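## Task

Same job with the empty green crate: the slip sheet lies flat on the green crate's bottom and the heat sink stands on it fins up. Then hang each tool back in its original slot, let go and move the arm well clear of the tools. grip50 is too narrow for the heat sink; a locked-on tool counts as part of the arm.

## Robot and tools

ROBOT. One six-joint arm (uf850) on a base, ending in a tool changer. Three tools hang in a stand: grip50 (two-finger, 50 mm max opening), grip85 (two-finger, 85 mm) and cup (suction). Only one tool is on the arm at a time; tool_id in the result names it (grip50, grip85, cup or none). The heat sink needs grip85 or the cup.

FRAMES. Scene frame: origin on the table top under the base, +z up, +y to the left when facing +x. Reported end_effector_position (m) and end_effector_quat_wxyz are the center of the changer's flat face; long-reach readings can be a little off. The face frame has z pointing out of the arm; both grippers close along face x. Tool points in mm from the face center (face x, y, z): grip50 grip point (0, -25, 180); grip85 grip point (0, 0, 173) closed, 13 mm closer when fully open; cup rim (0, 0, 175).

ROW. Every motion is one row of 14 numbers, each in [-1, 1], in this order: dx, dy, dz, rx, ry, rz, tool/lock, grip50_position, grip50_force_limit, grip50_speed, grip85_position, grip85_force_limit, grip85_speed, cup_suction. The first six are an offset, not a pose: a displacement and rotation vector in the face's own axes, counted from the face pose shown in the latest result (before any result in the scene, or for later calls inside one reply, from where the arm is when the action begins). Scale: 1.0 = 0.6 m or 180 degrees. Each row in a list is counted from that same base, not from the previous row, so all-zero offsets send the arm back to the base pose rather than holding. Per control step the command is clipped to 70 mm and 16 degrees from the measured pose, so large offsets take several actions; after an action the arm only continues to the last clipped pose. Lock: positive locks, negative unlocks, 0 keeps the last command; each takes about 1 s. Gripper position: +1 fully open, -1 closes until blocked (grip50 pads meet near -0.65, grip85 near -0.8). force_limit: -1 is about 20 N, +1 about 185 N (grip50) or 235 N (grip85). speed: -1 about 20 mm/s, +1 about 150 mm/s. cup_suction above 0.01 is on, otherwise off and vented; it persists between actions.

TOOLS (calls).
- execute_actions: {"actions": [...], "pictures": bool}. The list holds at most one item. Empty list: just report state. {"rows": [row, ...], "steps": n}: up to 15 rows, n up to 15 steps of 1/30 s (default 15); the last row repeats if rows run out. {"steps": n} alone: wait up to 300 steps, counted from the previous result.
- move: {"target": row, "speed": m/s}. Straight path toward the offset target, 0.5 to 10 s long; speed 0.002 to 0.5 (default 0.25), turning capped at twice that in rad/s. It does not avoid obstacles and can overshoot the speed, mostly near full stretch. Result adds a move: line: done, off_target, moving, held or fault, plus limits (paced = clipped, held = some steps blocked) and the distance left.
- wait: {"seconds": 0 to 10}.
- zoom_image: {"camera": one of cam_head_left, cam_head_right, cam_high, cam_low, cam_wrist, "region": [x0, y0, x1, y1]} in pixels, at most 504 by 504; images are 672x504.
- read_manual: licence text only.
- finished_scene: {"scene": 1 or 2}; final.

TOOL CHANGE. To attach: press the face onto the tool plate within about 1 mm of its center and about 1 degree of alignment, with face -y toward the fork's open side. When plate_near = 1, send lock +1 and wait for locked = 1. The tool then starts up (readings n/a); a gripper closes and reopens by itself. Readings show numbers once ready. To remove from the stand: raise 10 to 30 mm (about 20), slide at least 110 mm along face -y out of the fork, then lift. To return, reverse that path; when in_stand = 1, stay still, send lock -1 and wait for unlocked = 1. Away from the stand unlocking is refused (unlock_refused = 1). Fork arms sit 40 to 70 mm either side of slot center along face x, front ends 45 mm toward the open side, tops 18 mm under a hung plate's face; slots are 180 mm apart.

RESULT LINES. object_status per gripper: 0 moving, 1 blocked while opening, 2 blocked while closing (a grip), 3 reached target or pads met (also possible with thin objects). A new position number (change of 0.01 or more) resets it to 0. grip50 opening in mm is about (250 - grip50_position_measured) x 0.202; grip85 counts: 78 = 60 mm, 130 = 40 mm, 180 = 20 mm, 230 = closed. cup_suction_measured near 1 means a good seal, near 0 means no seal; cup_part_present is 1 above 0.50. The cup pulls a held part up to 12 mm closer. To release with the cup, set down, switch suction off, rise 15 mm. "pose unreachable" and HELD mark steps the clearance check altered or blocked; "Hand target" shows where the controller is driving.

AVOID. Nothing may leave the table. Loose objects may be nudged occasionally. Contact touches harder at higher speed and deeper target overshoot. Joint load limits (N m): waist 56.4, shoulder 56.4, elbow 47, forearm roll 25.3, wrist pitch 17.8, wrist roll 17.8; reaching one triggers a torque fault (back-off, 10 s hold, rest of call dropped). Long holding of loads heats motors: MOTOR HOT from 65 °C, braking stop at 80 °C. Move heavy or off-center cup loads gently so they do not tear free; avoid drops, slams and hard pushes.

Each tool is called after ">>>" as name([rows], argument=value, ...), one row to a line, values as JSON.

## Session

>>> execute_actions(actions=[])

Scene clock: 0.00 s of 12600.00 s.
end_effector_position=(+0.4593, -0.0035, +0.3529) locked=0 unlocked=1 plate_near=0 in_stand=0 unlock_refused=0 tool_id=none grip50_position_measured=n/a grip50_object_status=n/a grip85_position_measured=n/a grip85_object_status=n/a cup_suction_measured=n/a cup_part_present=n/a end_effector_quat_wxyz=(-0.009, +0.708, +0.706, +0.001) end_effector_velocity=(-0.000, +0.000, -0.000) end_effector_angular_velocity=(+0.000, +0.000, +0.000)
Joint positions: [ 0.002 -0.274 -0.834  0.002 -0.567  0.002]
Joint velocities: [ 0. -0. -0.  0. -0. -0.]
Joint torques (N m, as the arm reports them, + toward a larger angle): no reading
Motor temperatures (°C, as the motors report them): [26 26 29 27 30 33]
Hand target: +0.459, -0.004, +0.353; -0.009, +0.708, +0.706, +0.001

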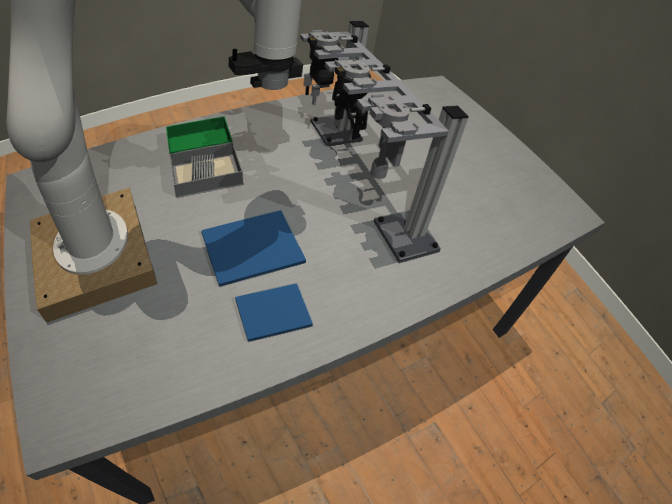

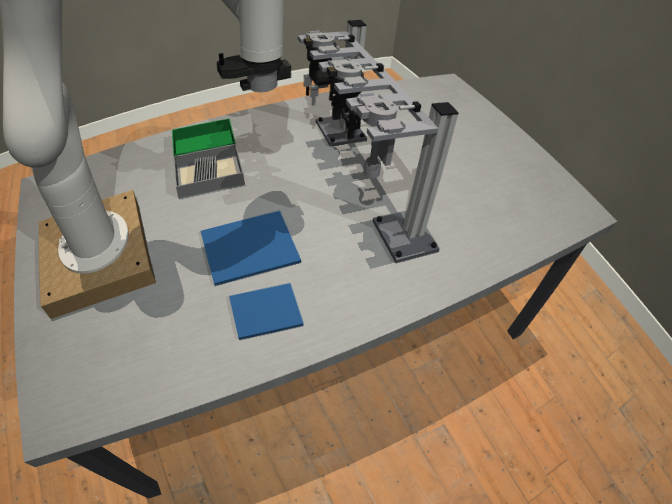

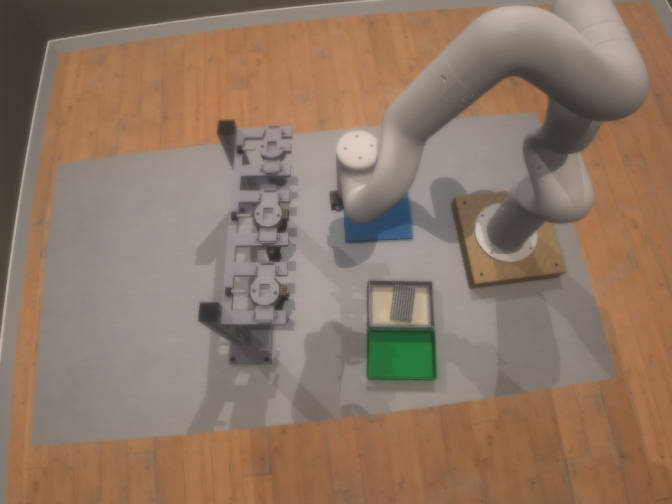

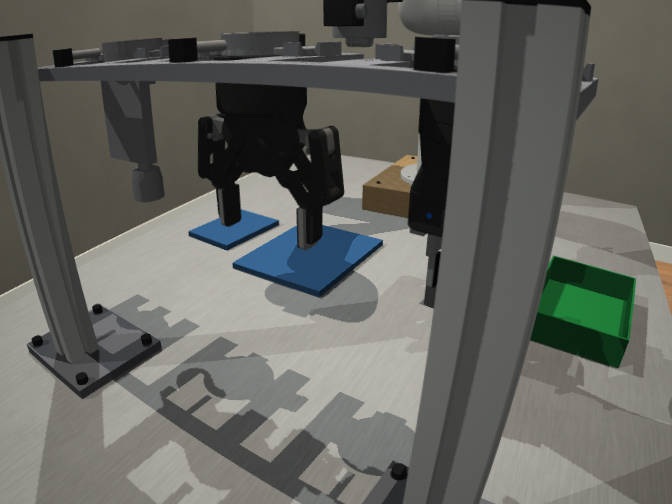

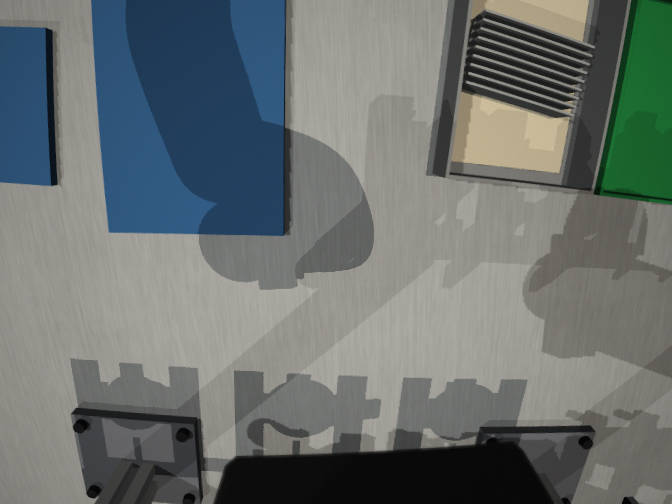

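>>> move(target=[0,0.1,-0.14,-0.004,-0.004,0.027,0,0,0,0,0,0,0,0])

>>> move(target=[-0.027,0.245,0.01,0,0,0,0,0,0,0,0,0,0,0])

Scene clock: 23.83 s of 12600.00 s.
end_effector_position=(+0.5197, -0.0046, +0.4359) locked=0 unlocked=1 plate_near=0 in_stand=0 unlock_refused=0 tool_id=none grip50_position_measured=n/a grip50_object_status=n/a grip85_position_measured=n/a grip85_object_status=n/a cup_suction_measured=n/a cup_part_present=n/a end_effector_quat_wxyz=(-0.001, +0.737, +0.676, +0.001) end_effector_velocity=(+0.001, +0.000, +0.002) end_effector_angular_velocity=(+0.000, -0.005, -0.001)
Joint positions: [ 0.006 -0.287 -1.07  -0.017 -0.778  0.104]
Joint velocities: [ 0.     0.001 -0.004  0.001 -0.     0.001]
Joint torques (N m, as the arm reports them, + toward a larger angle): [  2.19  36.42 -15.67  -0.95   0.69   0.17]
Motor temperatures (°C, as the motors report them): [26 26 29 27 30 33]
Hand target: +0.520, -0.005, +0.436; -0.000, +0.737, +0.676, +0.001
Off the commanded pose: 0.001 m, 0 deg.
move: done

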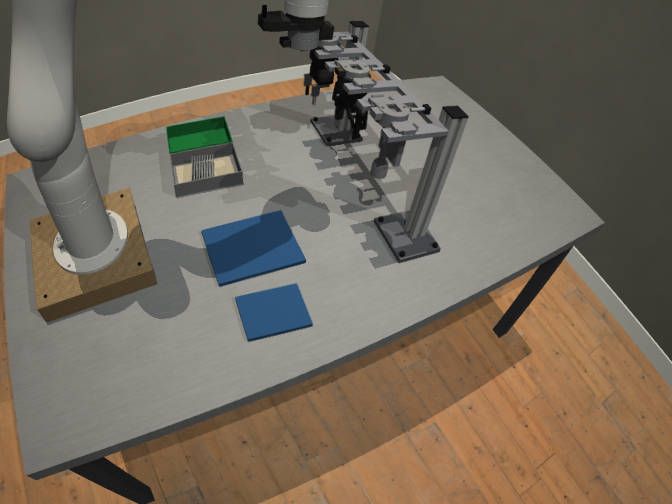

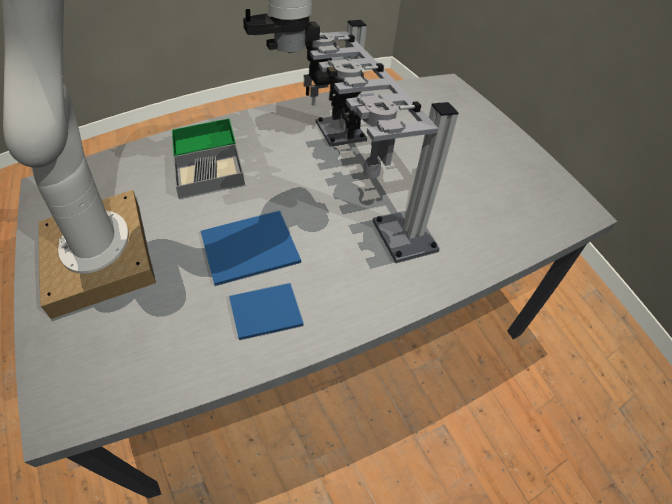

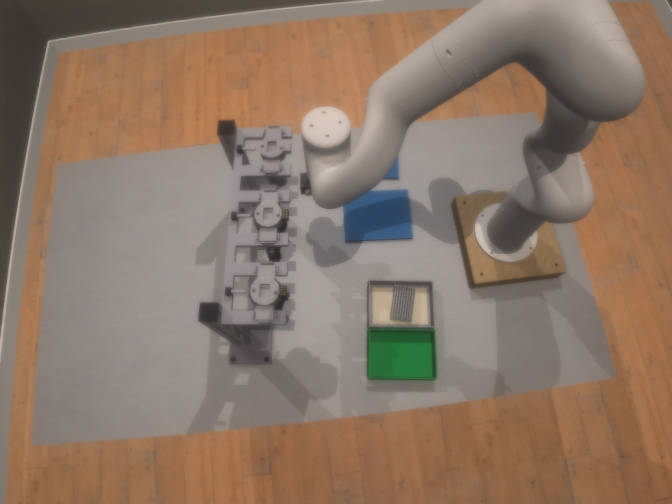

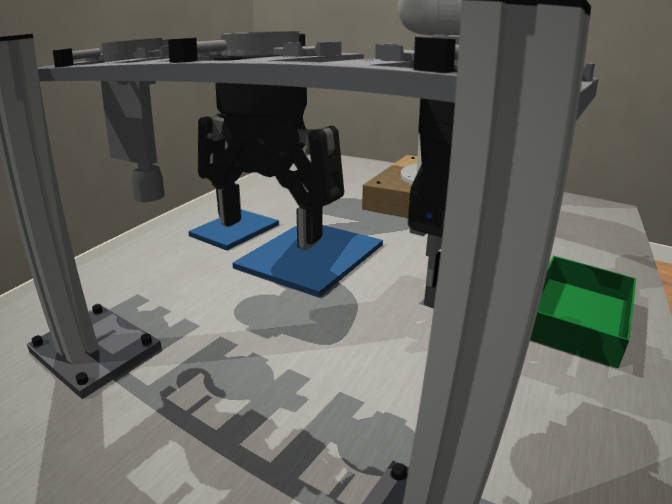

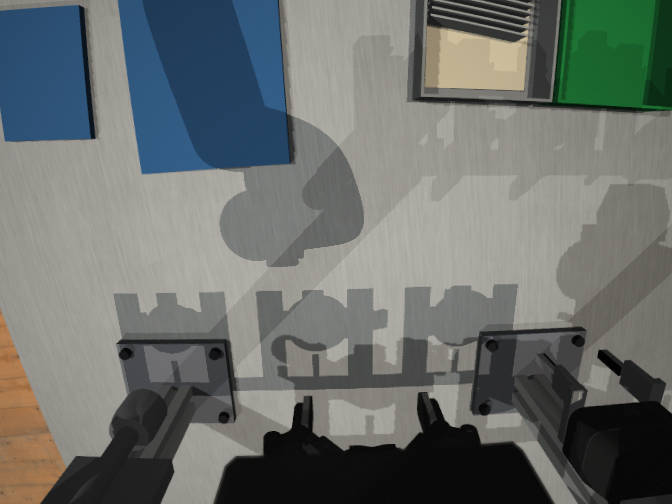

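Scene clock: 24.83 s of 12600.00 s.
end_effector_position=(+0.6647, -0.0329, +0.4306) locked=0 unlocked=1 plate_near=0 in_stand=0 unlock_refused=0 tool_id=none grip50_position_measured=n/a grip50_object_status=n/a grip85_position_measured=n/a grip85_object_status=n/a cup_suction_measured=n/a cup_part_present=n/a end_effector_quat_wxyz=(-0.001, +0.737, +0.676, +0.001) end_effector_velocity=(+0.001, -0.001, -0.001) end_effector_angular_velocity=(-0.000, +0.001, +0.000)
Joint positions: [-0.038 -0.641 -1.559 -0.014 -0.914  0.057]
Joint velocities: [-0.001 -0.002 -0.002 -0.    -0.001 -0.001]
Joint torques (N m, as the arm reports them, + toward a larger angle): [  1.86  48.23 -16.56  -0.67   0.73   0.16]
Motor temperatures (°C, as the motors report them): [26 26 30 27 30 33]
Hand target: +0.665, -0.033, +0.430; -0.001, +0.737, +0.676, +0.001
Off the commanded pose: 0.001 m, 0 deg.
move: done

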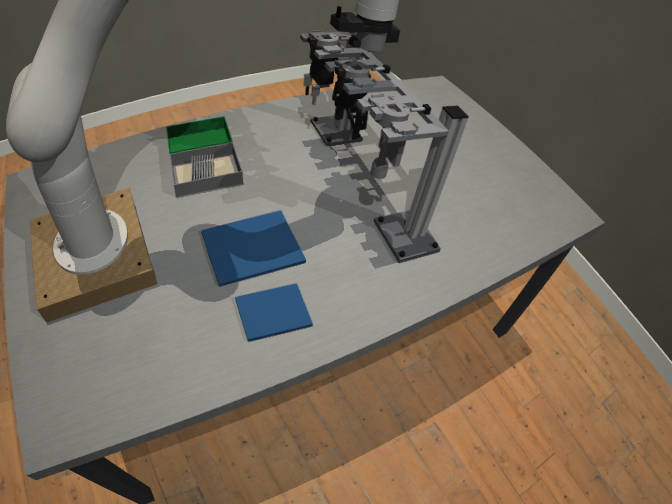

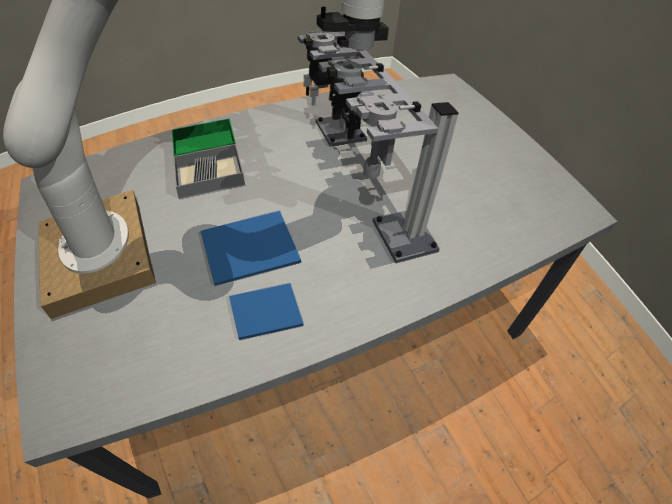

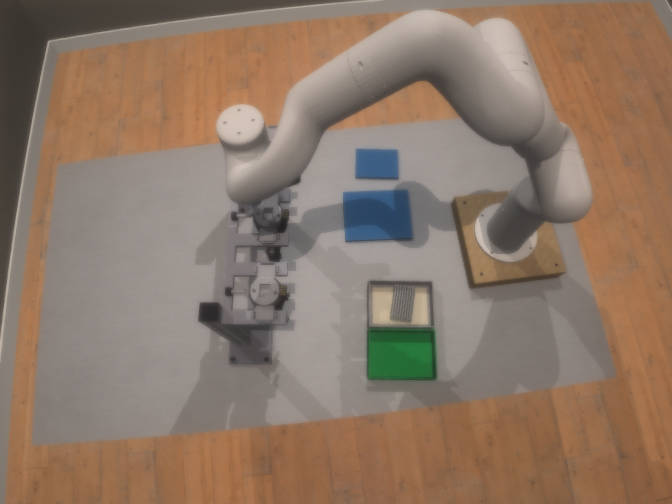

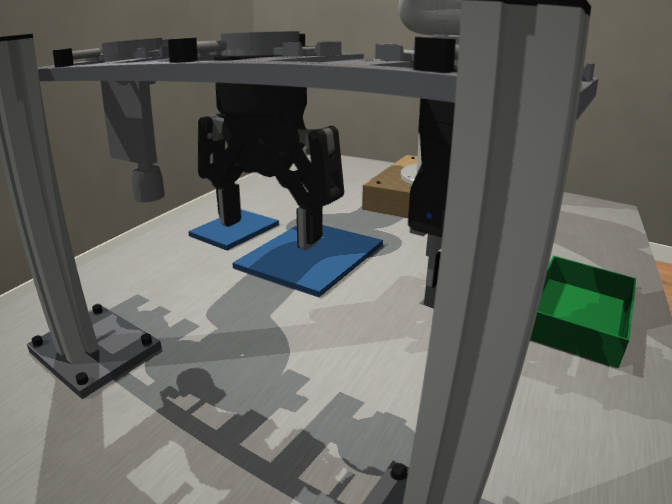

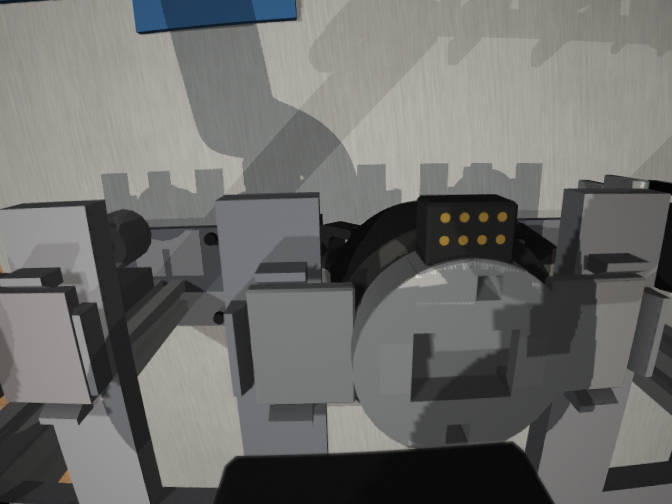

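>>> move(target=[0.052,-0.008,0,0,0,0,0,0,0,0,0,0,0,0])

Scene clock: 33.77 s of 12600.00 s.
end_effector_position=(+0.6625, -0.0016, +0.4306) locked=0 unlocked=1 plate_near=0 in_stand=0 unlock_refused=0 tool_id=none grip50_position_measured=n/a grip50_object_status=n/a grip85_position_measured=n/a grip85_object_status=n/a cup_suction_measured=n/a cup_part_present=n/a end_effector_quat_wxyz=(-0.001, +0.737, +0.676, +0.001) end_effector_velocity=(+0.000, -0.000, -0.000) end_effector_angular_velocity=(-0.000, -0.000, -0.000)
Joint positions: [ 0.01  -0.634 -1.549 -0.015 -0.91   0.105]
Joint velocities: [-0. -0.  0. -0.  0.  0.]
Joint torques (N m, as the arm reports them, + toward a larger angle): [  3.6   48.7  -15.77  -0.46   0.8    0.1 ]
Motor temperatures (°C, as the motors report them): [26 26 30 27 30 33]
Hand target: +0.662, -0.001, +0.431; -0.001, +0.737, +0.676, +0.001
Off the commanded pose: 0.000 m, 0 deg.
move: done

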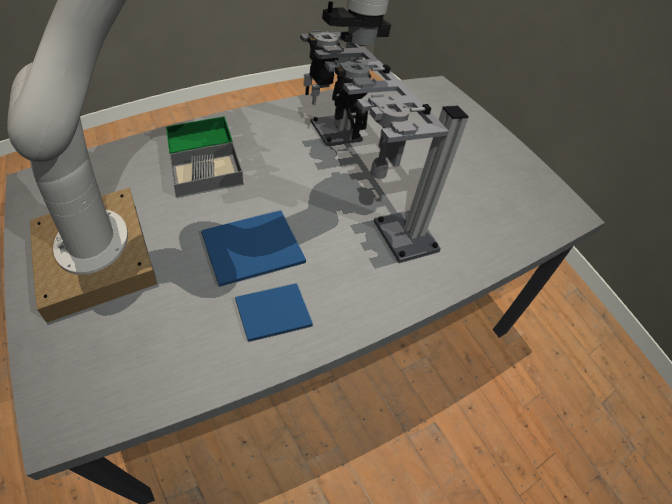

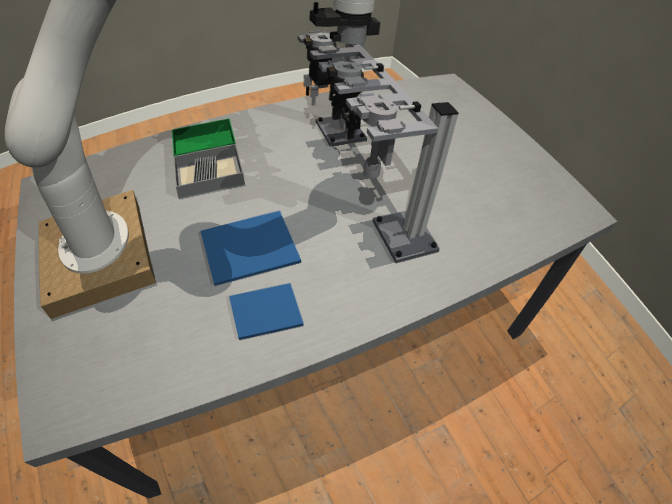

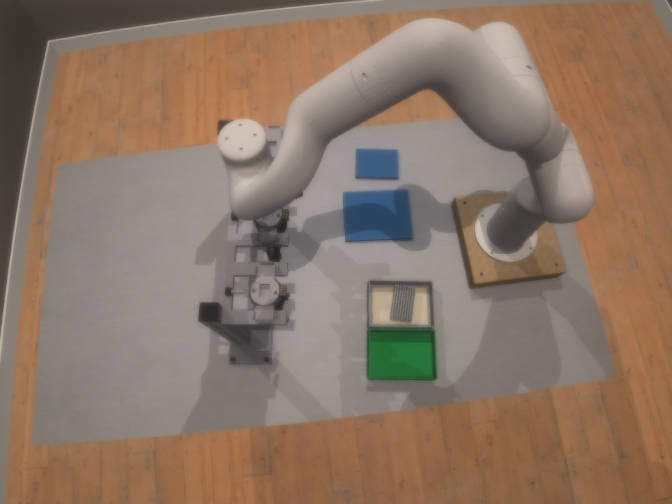

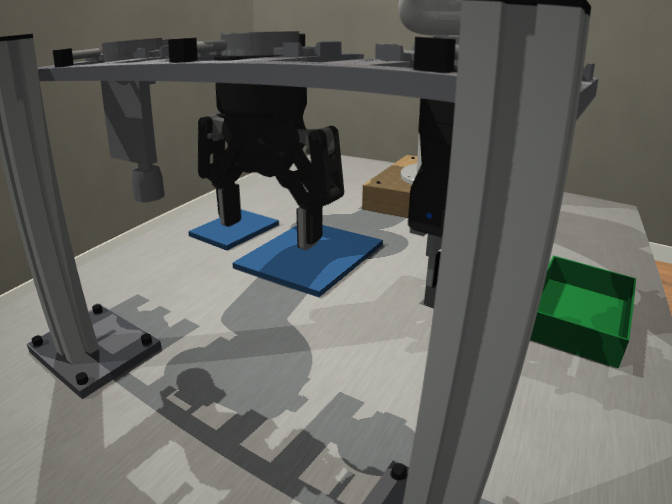

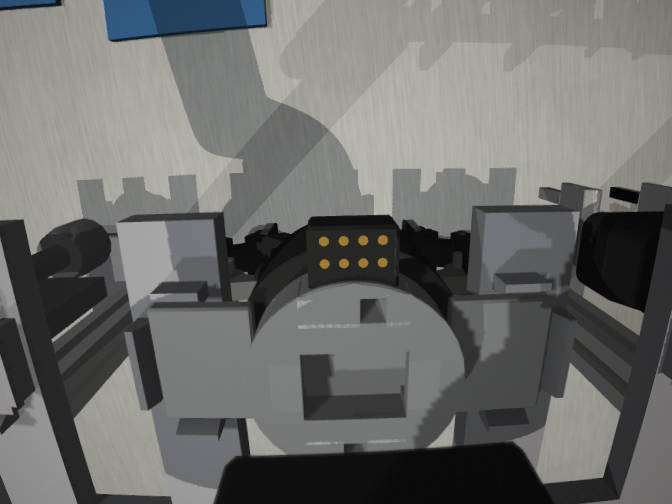

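>>> move(target=[0,-0.0023,0.05,0,0,0,0,0,0,0,0,0,0,0], speed=0.05)

Scene clock: 43.10 s of 12600.00 s.
end_effector_position=(+0.6613, -0.0015, +0.4008) locked=0 unlocked=1 plate_near=0 in_stand=0 unlock_refused=0 tool_id=none grip50_position_measured=n/a grip50_object_status=n/a grip85_position_measured=n/a grip85_object_status=n/a cup_suction_measured=n/a cup_part_present=n/a end_effector_quat_wxyz=(-0.001, +0.737, +0.676, +0.001) end_effector_velocity=(+0.000, +0.000, +0.001) end_effector_angular_velocity=(-0.000, -0.002, +0.000)
Joint positions: [ 0.009 -0.658 -1.516 -0.016 -0.853  0.105]
Joint velocities: [ 0.     0.001 -0.001 -0.001  0.001  0.   ]
Joint torques (N m, as the arm reports them, + toward a larger angle): [  2.37  48.58 -15.21  -0.86   0.87   0.08]
Motor temperatures (°C, as the motors report them): [26 26 30 27 30 33]
Hand target: +0.661, -0.001, +0.401; -0.001, +0.737, +0.676, +0.001
Off the commanded pose: 0.000 m, 0 deg.
move: done

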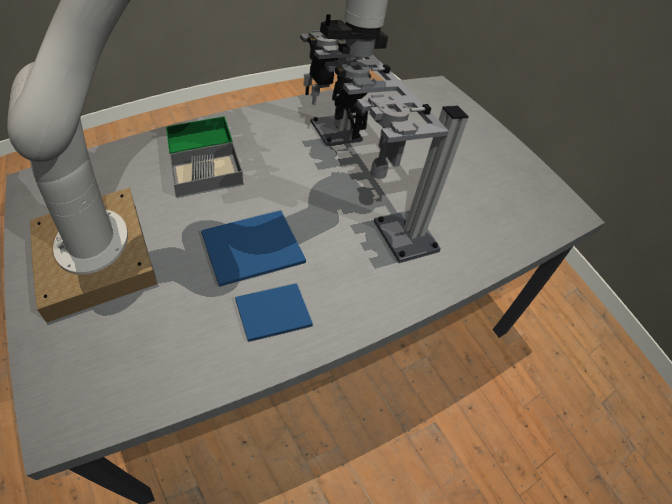

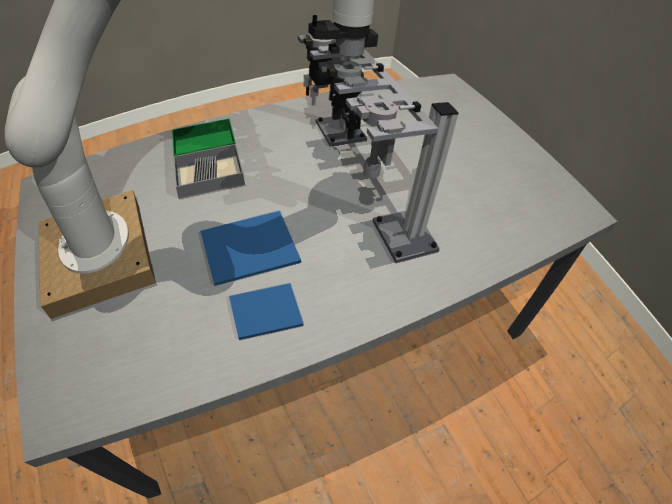

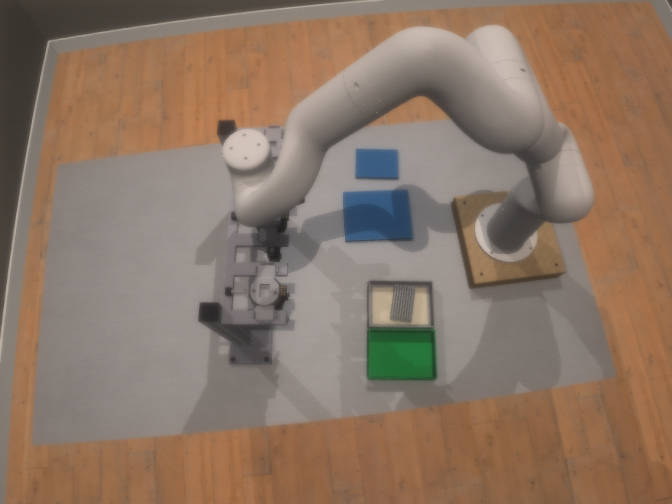

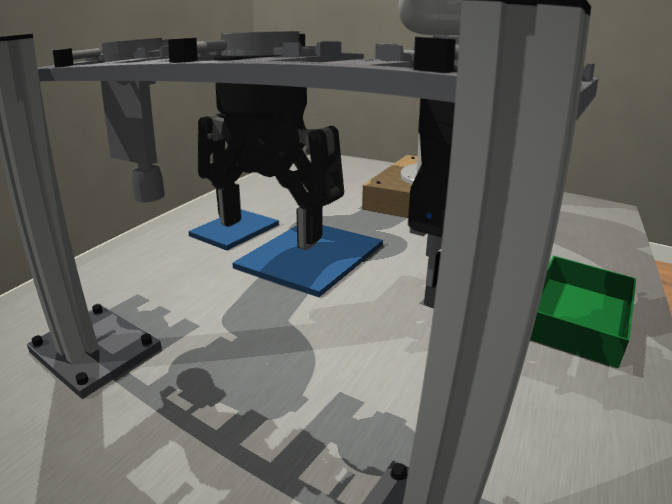

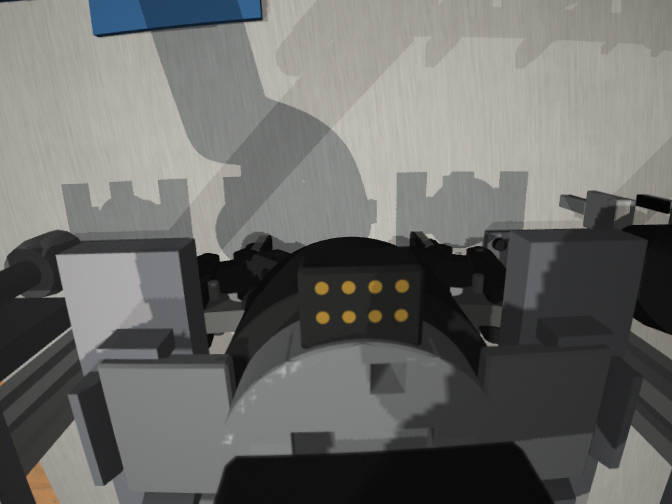

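>>> zoom_image(camera="cam_wrist", region=[280,250,448,376])

Region (280, 250, 448, 376) of cam_wrist's 672x504 image, scaled by 3.000, with more detail than that image has; it fills the top 378 rows of this view, and the rest is white.

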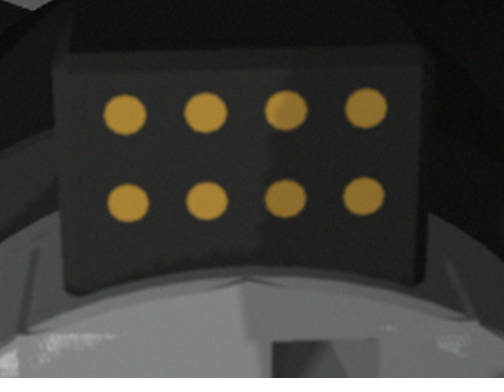

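>>> move(target=[0,0,0.07,0,0,0,0,0,0,0,1,0,0,0], speed=0.03)

Scene clock: 58.13 s of 12600.00 s.
end_effector_position=(+0.6615, -0.0010, +0.3595) locked=0 unlocked=1 plate_near=1 in_stand=1 unlock_refused=0 tool_id=none grip50_position_measured=n/a grip50_object_status=n/a grip85_position_measured=n/a grip85_object_status=n/a cup_suction_measured=n/a cup_part_present=n/a end_effector_quat_wxyz=(-0.001, +0.737, +0.676, +0.001) end_effector_velocity=(-0.000, -0.000, -0.001) end_effector_angular_velocity=(-0.000, +0.000, +0.001)
Joint positions: [ 0.009 -0.703 -1.488 -0.017 -0.779  0.107]
Joint velocities: [-0.001 -0.001  0.001 -0.001  0.001 -0.001]
Joint torques (N m, as the arm reports them, + toward a larger angle): [ -4.79  43.61 -13.01  -2.02   1.53  -0.52]
Motor temperatures (°C, as the motors report them): [26 27 30 27 30 33]
Hand target: +0.661, -0.001, +0.359; -0.001, +0.737, +0.676, +0.001
Off the commanded pose: 0.001 m, 0 deg.
move: done

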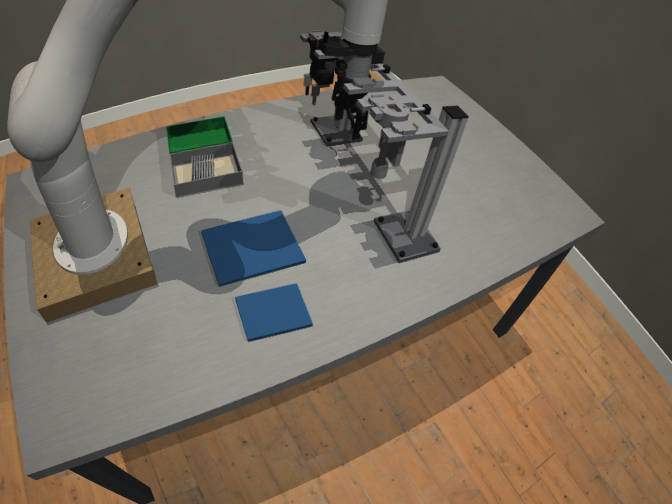

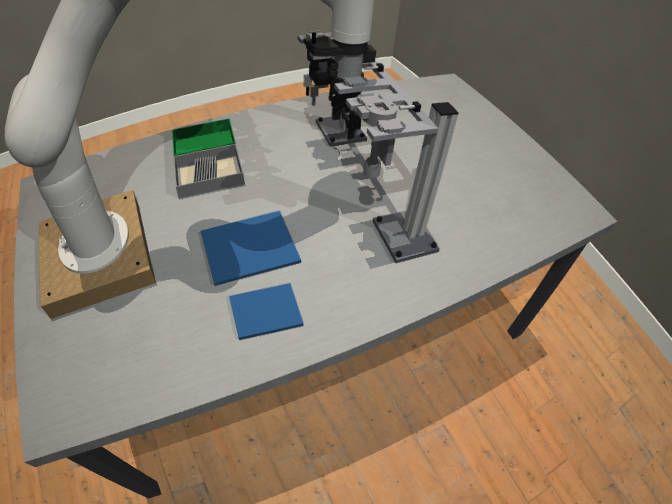

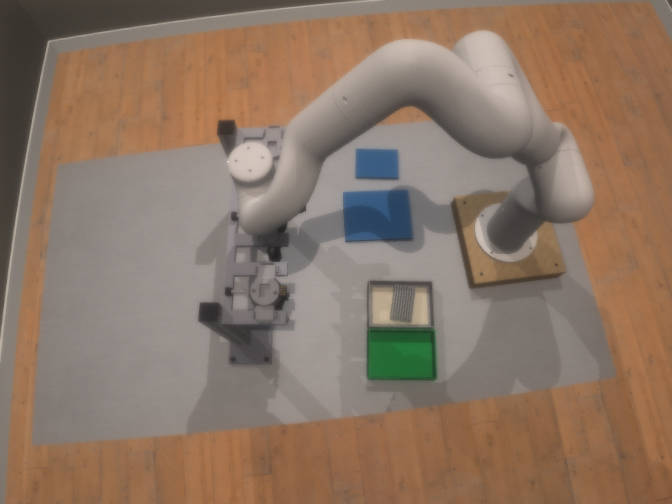

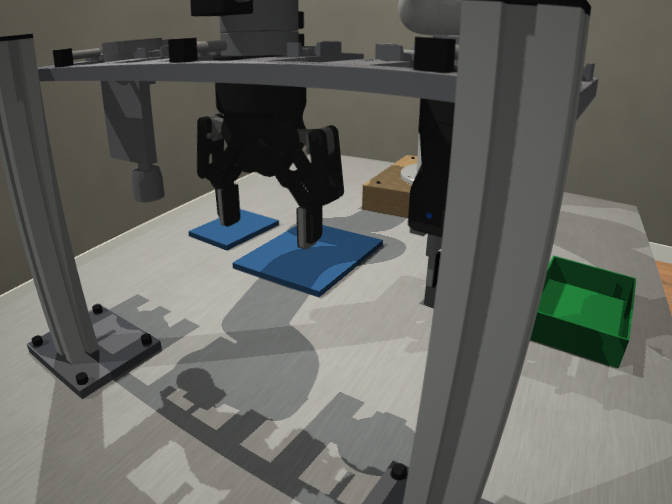

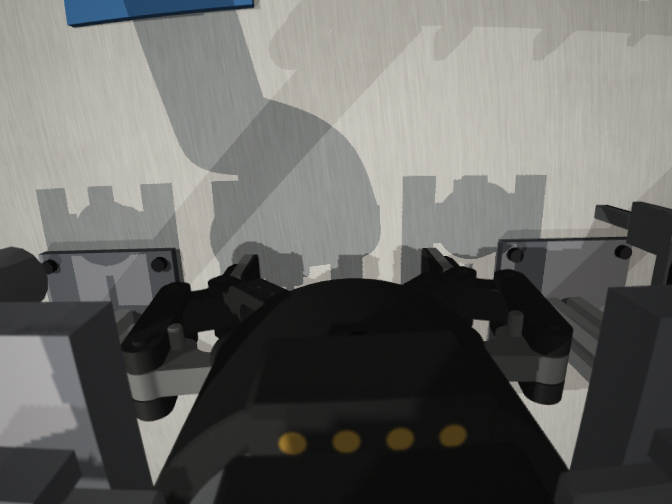

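>>> execute_actions([
  {"rows":[[0,0,0,0,0,0,1,0,0,0,1,0,1,0]],"steps":15},
], pictures=false)

>>> execute_actions([
  {"rows":[[0,0,0,0,0,0,1,0,0,0,1,0,1,0]],"steps":15},
], pictures=false)

>>> execute_actions([
  {"rows":[[0,0,0,0,0,0,1,0,0,0,1,0,1,0]],"steps":8},
], pictures=false)

Scene clock: 67.73 s of 12600.00 s.
end_effector_position=(+0.6614, -0.0012, +0.3592) locked=0 unlocked=0 plate_near=1 in_stand=1 unlock_refused=0 tool_id=none grip50_position_measured=n/a grip50_object_status=n/a grip85_position_measured=n/a grip85_object_status=n/a cup_suction_measured=n/a cup_part_present=n/a end_effector_quat_wxyz=(-0.001, +0.738, +0.675, +0.001) end_effector_velocity=(+0.000, +0.000, +0.000) end_effector_angular_velocity=(+0.000, -0.001, -0.000)
Joint positions: [ 0.009 -0.704 -1.487 -0.017 -0.779  0.108]
Joint velocities: [ 0.  0. -0.  0.  0.  0.]
Joint torques (N m, as the arm reports them, + toward a larger angle): [-12.15  36.06 -11.09  -3.45   3.17  -1.56]
Motor temperatures (°C, as the motors report them): [26 27 30 27 31 33]
Hand target: +0.661, -0.001, +0.360; -0.001, +0.737, +0.676, +0.001
Off the commanded pose: 0.000 m, 0 deg.
Steps of this call (steps 1 to 273: nothing new was sent; steps 274 to 288: all 15 steps of this action). Readings (end_effector_position | what the end effector reports):
274: (+0.6614, -0.0013, +0.3591) | locked=0 unlocked=0 plate_near=1 in_stand=1 unlock_refused=0 tool_id=none grip50_position_measured=n/a grip50_object_status=n/a grip85_position_measured=n/a grip85_object_status=n/a cup_suction_measured=n/a cup_part_present=n/a
275: (+0.6614, -0.0013, +0.3591) | locked=0 unlocked=0 plate_near=1 in_stand=1 unlock_refused=0 tool_id=none grip50_position_measured=n/a grip50_object_status=n/a grip85_position_measured=n/a grip85_object_status=n/a cup_suction_measured=n/a cup_part_present=n/a
277: (+0.6614, -0.0013, +0.3591) | locked=0 unlocked=0 plate_near=1 in_stand=1 unlock_refused=0 tool_id=none grip50_position_measured=n/a grip50_object_status=n/a grip85_position_measured=n/a grip85_object_status=n/a cup_suction_measured=n/a cup_part_present=n/a
281: (+0.6614, -0.0012, +0.3591) | locked=0 unlocked=0 plate_near=1 in_stand=1 unlock_refused=0 tool_id=none grip50_position_measured=n/a grip50_object_status=n/a grip85_position_measured=n/a grip85_object_status=n/a cup_suction_measured=n/a cup_part_present=n/a
288: the state above

Scene clock: 68.23 s of 12600.00 s.
end_effector_position=(+0.6613, -0.0012, +0.3592) locked=1 unlocked=0 plate_near=1 in_stand=1 unlock_refused=0 tool_id=grip85 grip50_position_measured=n/a grip50_object_status=n/a grip85_position_measured=n/a grip85_object_status=n/a cup_suction_measured=n/a cup_part_present=n/a end_effector_quat_wxyz=(-0.001, +0.738, +0.675, +0.001) end_effector_velocity=(+0.000, -0.000, -0.000) end_effector_angular_velocity=(+0.000, -0.000, -0.001)
Joint positions: [ 0.009 -0.704 -1.487 -0.017 -0.779  0.109]
Joint velocities: [-0.    -0.    -0.     0.     0.     0.001]
Joint torques (N m, as the arm reports them, + toward a larger angle): [-13.53  44.26 -15.23  -3.34   4.41  -1.79]
Motor temperatures (°C, as the motors report them): [26 27 30 27 31 33]
Hand target: +0.661, -0.001, +0.359; -0.001, +0.738, +0.675, +0.001
Off the commanded pose: 0.000 m, 0 deg.
Steps of this call (steps 1 to 15: all 15 steps of this action). Readings (end_effector_position | what the end effector reports):
1: (+0.6614, -0.0012, +0.3592) | locked=0 unlocked=0 plate_near=1 in_stand=1 unlock_refused=0 tool_id=none grip50_position_measured=n/a grip50_object_status=n/a grip85_position_measured=n/a grip85_object_status=n/a cup_suction_measured=n/a cup_part_present=n/a
2: (+0.6614, -0.0012, +0.3592) | locked=0 unlocked=0 plate_near=1 in_stand=1 unlock_refused=0 tool_id=none grip50_position_measured=n/a grip50_object_status=n/a grip85_position_measured=n/a grip85_object_status=n/a cup_suction_measured=n/a cup_part_present=n/a
4: (+0.6613, -0.0012, +0.3590) | locked=0 unlocked=0 plate_near=1 in_stand=1 unlock_refused=0 tool_id=none grip50_position_measured=n/a grip50_object_status=n/a grip85_position_measured=n/a grip85_object_status=n/a cup_suction_measured=n/a cup_part_present=n/a
8: (+0.6611, -0.0012, +0.3589) | locked=0 unlocked=0 plate_near=1 in_stand=1 unlock_refused=0 tool_id=none grip50_position_measured=n/a grip50_object_status=n/a grip85_position_measured=n/a grip85_object_status=n/a cup_suction_measured=n/a cup_part_present=n/a
15: the state above

Scene clock: 68.50 s of 12600.00 s.
end_effector_position=(+0.6613, -0.0012, +0.3592) locked=1 unlocked=0 plate_near=1 in_stand=1 unlock_refused=0 tool_id=grip85 grip50_position_measured=n/a grip50_object_status=n/a grip85_position_measured=n/a grip85_object_status=n/a cup_suction_measured=n/a cup_part_present=n/a end_effector_quat_wxyz=(-0.001, +0.738, +0.675, +0.001) end_effector_velocity=(-0.000, +0.000, -0.000) end_effector_angular_velocity=(-0.000, +0.001, +0.000)
Joint positions: [ 0.009 -0.704 -1.487 -0.017 -0.779  0.11 ]
Joint velocities: [ 0.001 -0.    -0.    -0.    -0.     0.   ]
Joint torques (N m, as the arm reports them, + toward a larger angle): [-15.32  44.04 -16.14  -3.27   3.85  -1.35]
Motor temperatures (°C, as the motors report them): [26 27 30 27 31 33]
Hand target: +0.661, -0.001, +0.359; -0.001, +0.738, +0.675, +0.001
Off the commanded pose: 0.000 m, 0 deg.
Steps of this call (steps 1 to 8: all 8 steps of this action). Readings (end_effector_position | what the end effector reports):
1: (+0.6613, -0.0012, +0.3592) | locked=1 unlocked=0 plate_near=1 in_stand=1 unlock_refused=0 tool_id=grip85 grip50_position_measured=n/a grip50_object_status=n/a grip85_position_measured=n/a grip85_object_status=n/a cup_suction_measured=n/a cup_part_present=n/a
2: (+0.6613, -0.0012, +0.3592) | locked=1 unlocked=0 plate_near=1 in_stand=1 unlock_refused=0 tool_id=grip85 grip50_position_measured=n/a grip50_object_status=n/a grip85_position_measured=n/a grip85_object_status=n/a cup_suction_measured=n/a cup_part_present=n/a
4: (+0.6613, -0.0012, +0.3592) | locked=1 unlocked=0 plate_near=1 in_stand=1 unlock_refused=0 tool_id=grip85 grip50_position_measured=n/a grip50_object_status=n/a grip85_position_measured=n/a grip85_object_status=n/a cup_suction_measured=n/a cup_part_present=n/a
8: the state above

>>> move(target=[0.0015,0,-0.0335,0,0,0,0,0,0,0,1,0,1,0], speed=0.03)

>>> move(target=[0,-0.23,0,0,0,0,0,0,0,0,1,0,1,0], speed=0.12)

Scene clock: 81.07 s of 12600.00 s.
end_effector_position=(+0.6613, -0.0004, +0.3791) locked=1 unlocked=0 plate_near=1 in_stand=0 unlock_refused=0 tool_id=grip85 grip50_position_measured=n/a grip50_object_status=n/a grip85_position_measured=3 grip85_object_status=3 cup_suction_measured=n/a cup_part_present=n/a end_effector_quat_wxyz=(-0.001, +0.738, +0.675, +0.001) end_effector_velocity=(-0.001, +0.000, -0.001) end_effector_angular_velocity=(+0.000, +0.003, -0.000)
Joint positions: [ 0.01  -0.681 -1.5   -0.016 -0.815  0.11 ]
Joint velocities: [ 0.    -0.001  0.001  0.    -0.001  0.   ]
Joint torques (N m, as the arm reports them, + toward a larger angle): [  3.32  56.97 -19.5   -0.52   0.72   0.2 ]
Motor temperatures (°C, as the motors report them): [26 27 30 27 31 33]
Hand target: +0.661, -0.000, +0.379; -0.001, +0.738, +0.675, +0.001
Off the commanded pose: 0.000 m, 0 deg.
move: done

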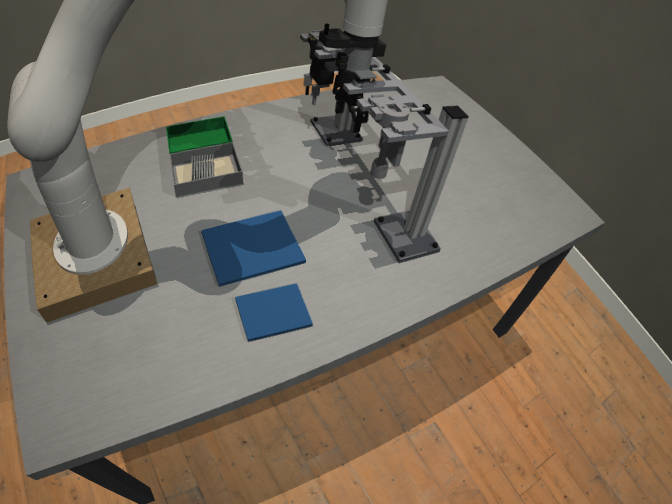

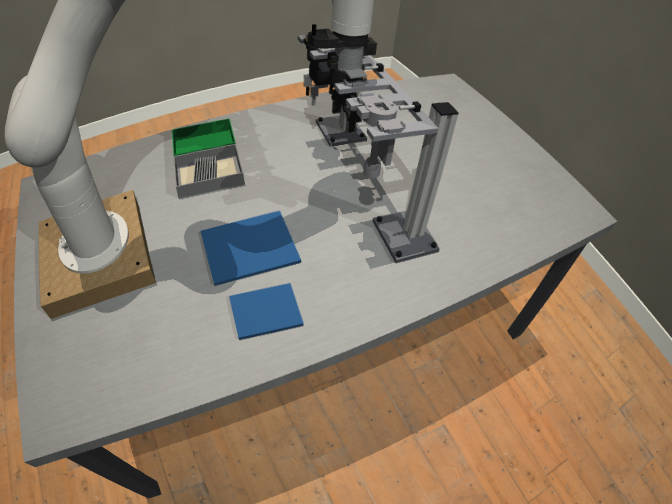

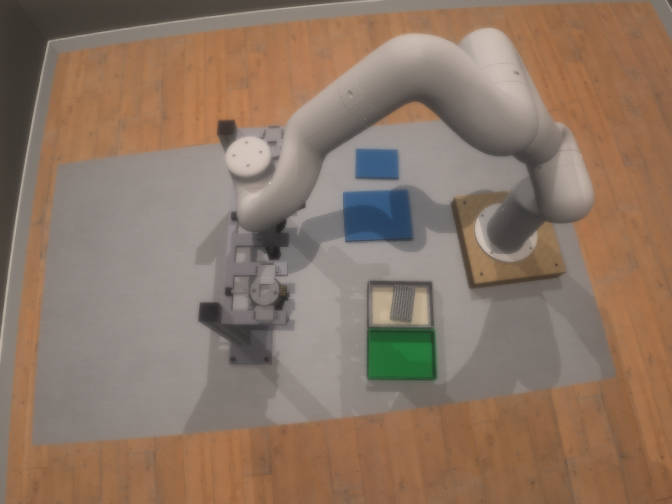

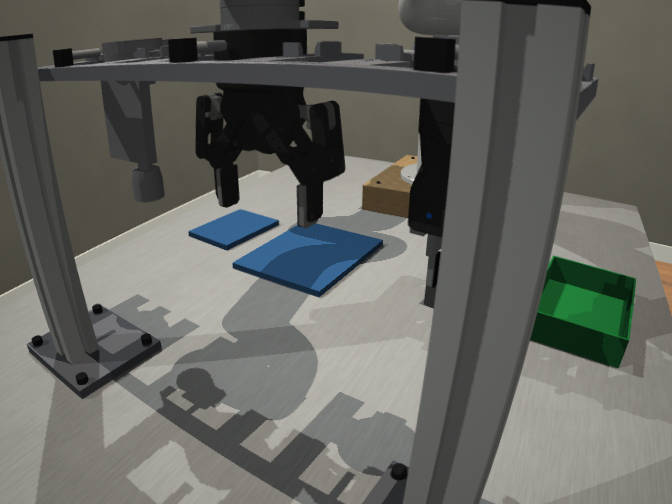

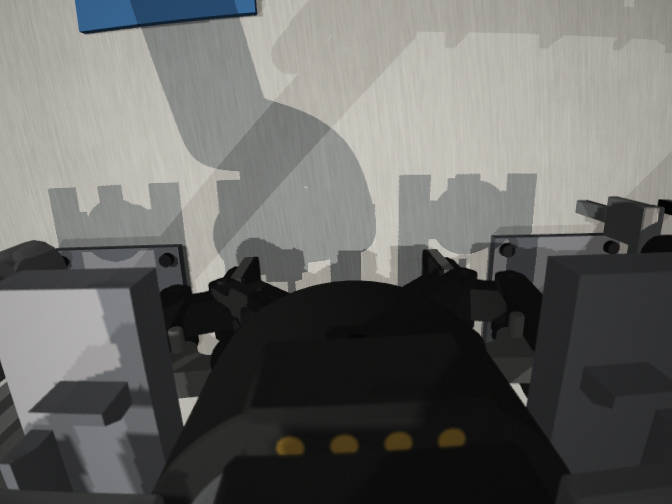

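Scene clock: 82.53 s of 12600.00 s.
end_effector_position=(+0.5240, +0.0115, +0.3788) locked=1 unlocked=0 plate_near=1 in_stand=0 unlock_refused=0 tool_id=grip85 grip50_position_measured=n/a grip50_object_status=n/a grip85_position_measured=3 grip85_object_status=3 cup_suction_measured=n/a cup_part_present=n/a end_effector_quat_wxyz=(-0.001, +0.738, +0.675, +0.001) end_effector_velocity=(-0.001, -0.000, -0.001) end_effector_angular_velocity=(-0.000, +0.003, +0.000)
Joint positions: [ 0.036 -0.371 -1.035 -0.02  -0.66   0.141]
Joint velocities: [-0.    -0.     0.002 -0.    -0.001 -0.   ]
Joint torques (N m, as the arm reports them, + toward a larger angle): [  4.23  44.26 -18.31  -0.29   0.7    0.18]
Motor temperatures (°C, as the motors report them): [26 27 31 27 31 33]
Hand target: +0.524, +0.012, +0.379; -0.001, +0.738, +0.675, +0.001
Off the commanded pose: 0.001 m, 0 deg.
move: done

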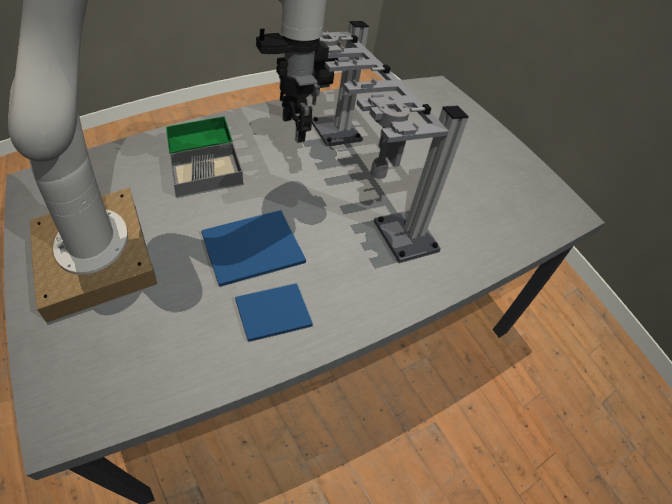

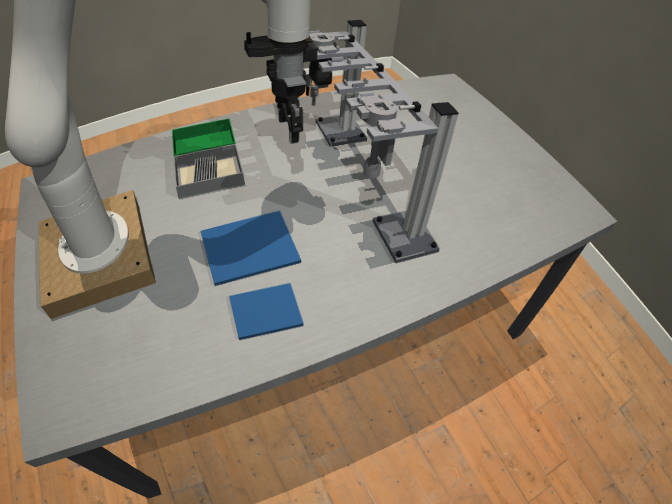

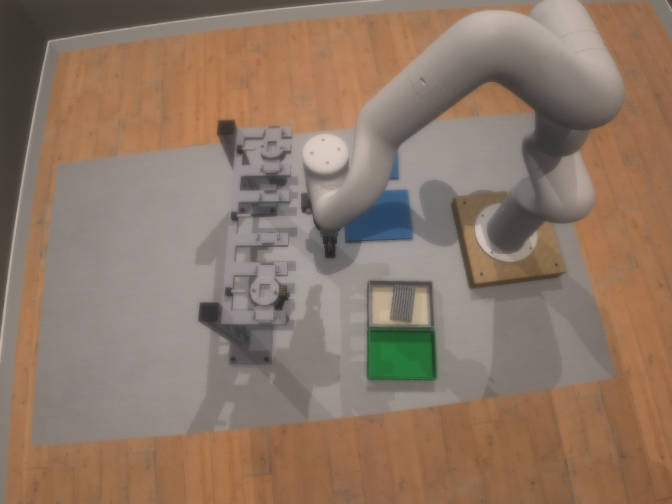

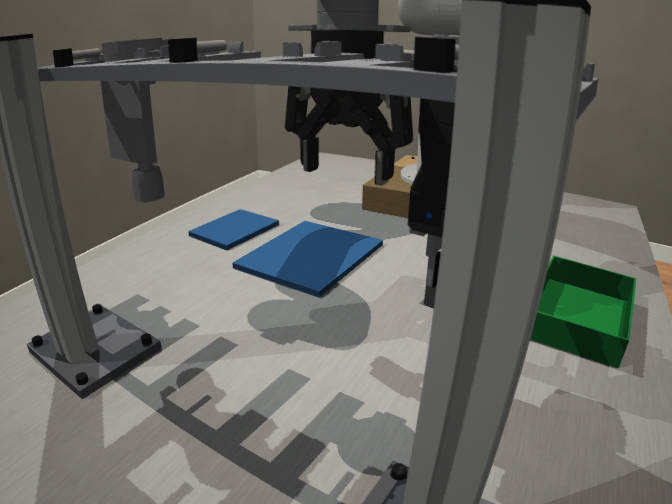

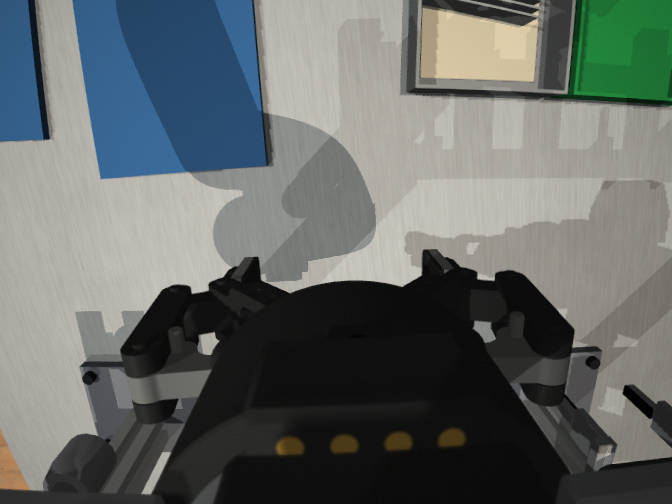

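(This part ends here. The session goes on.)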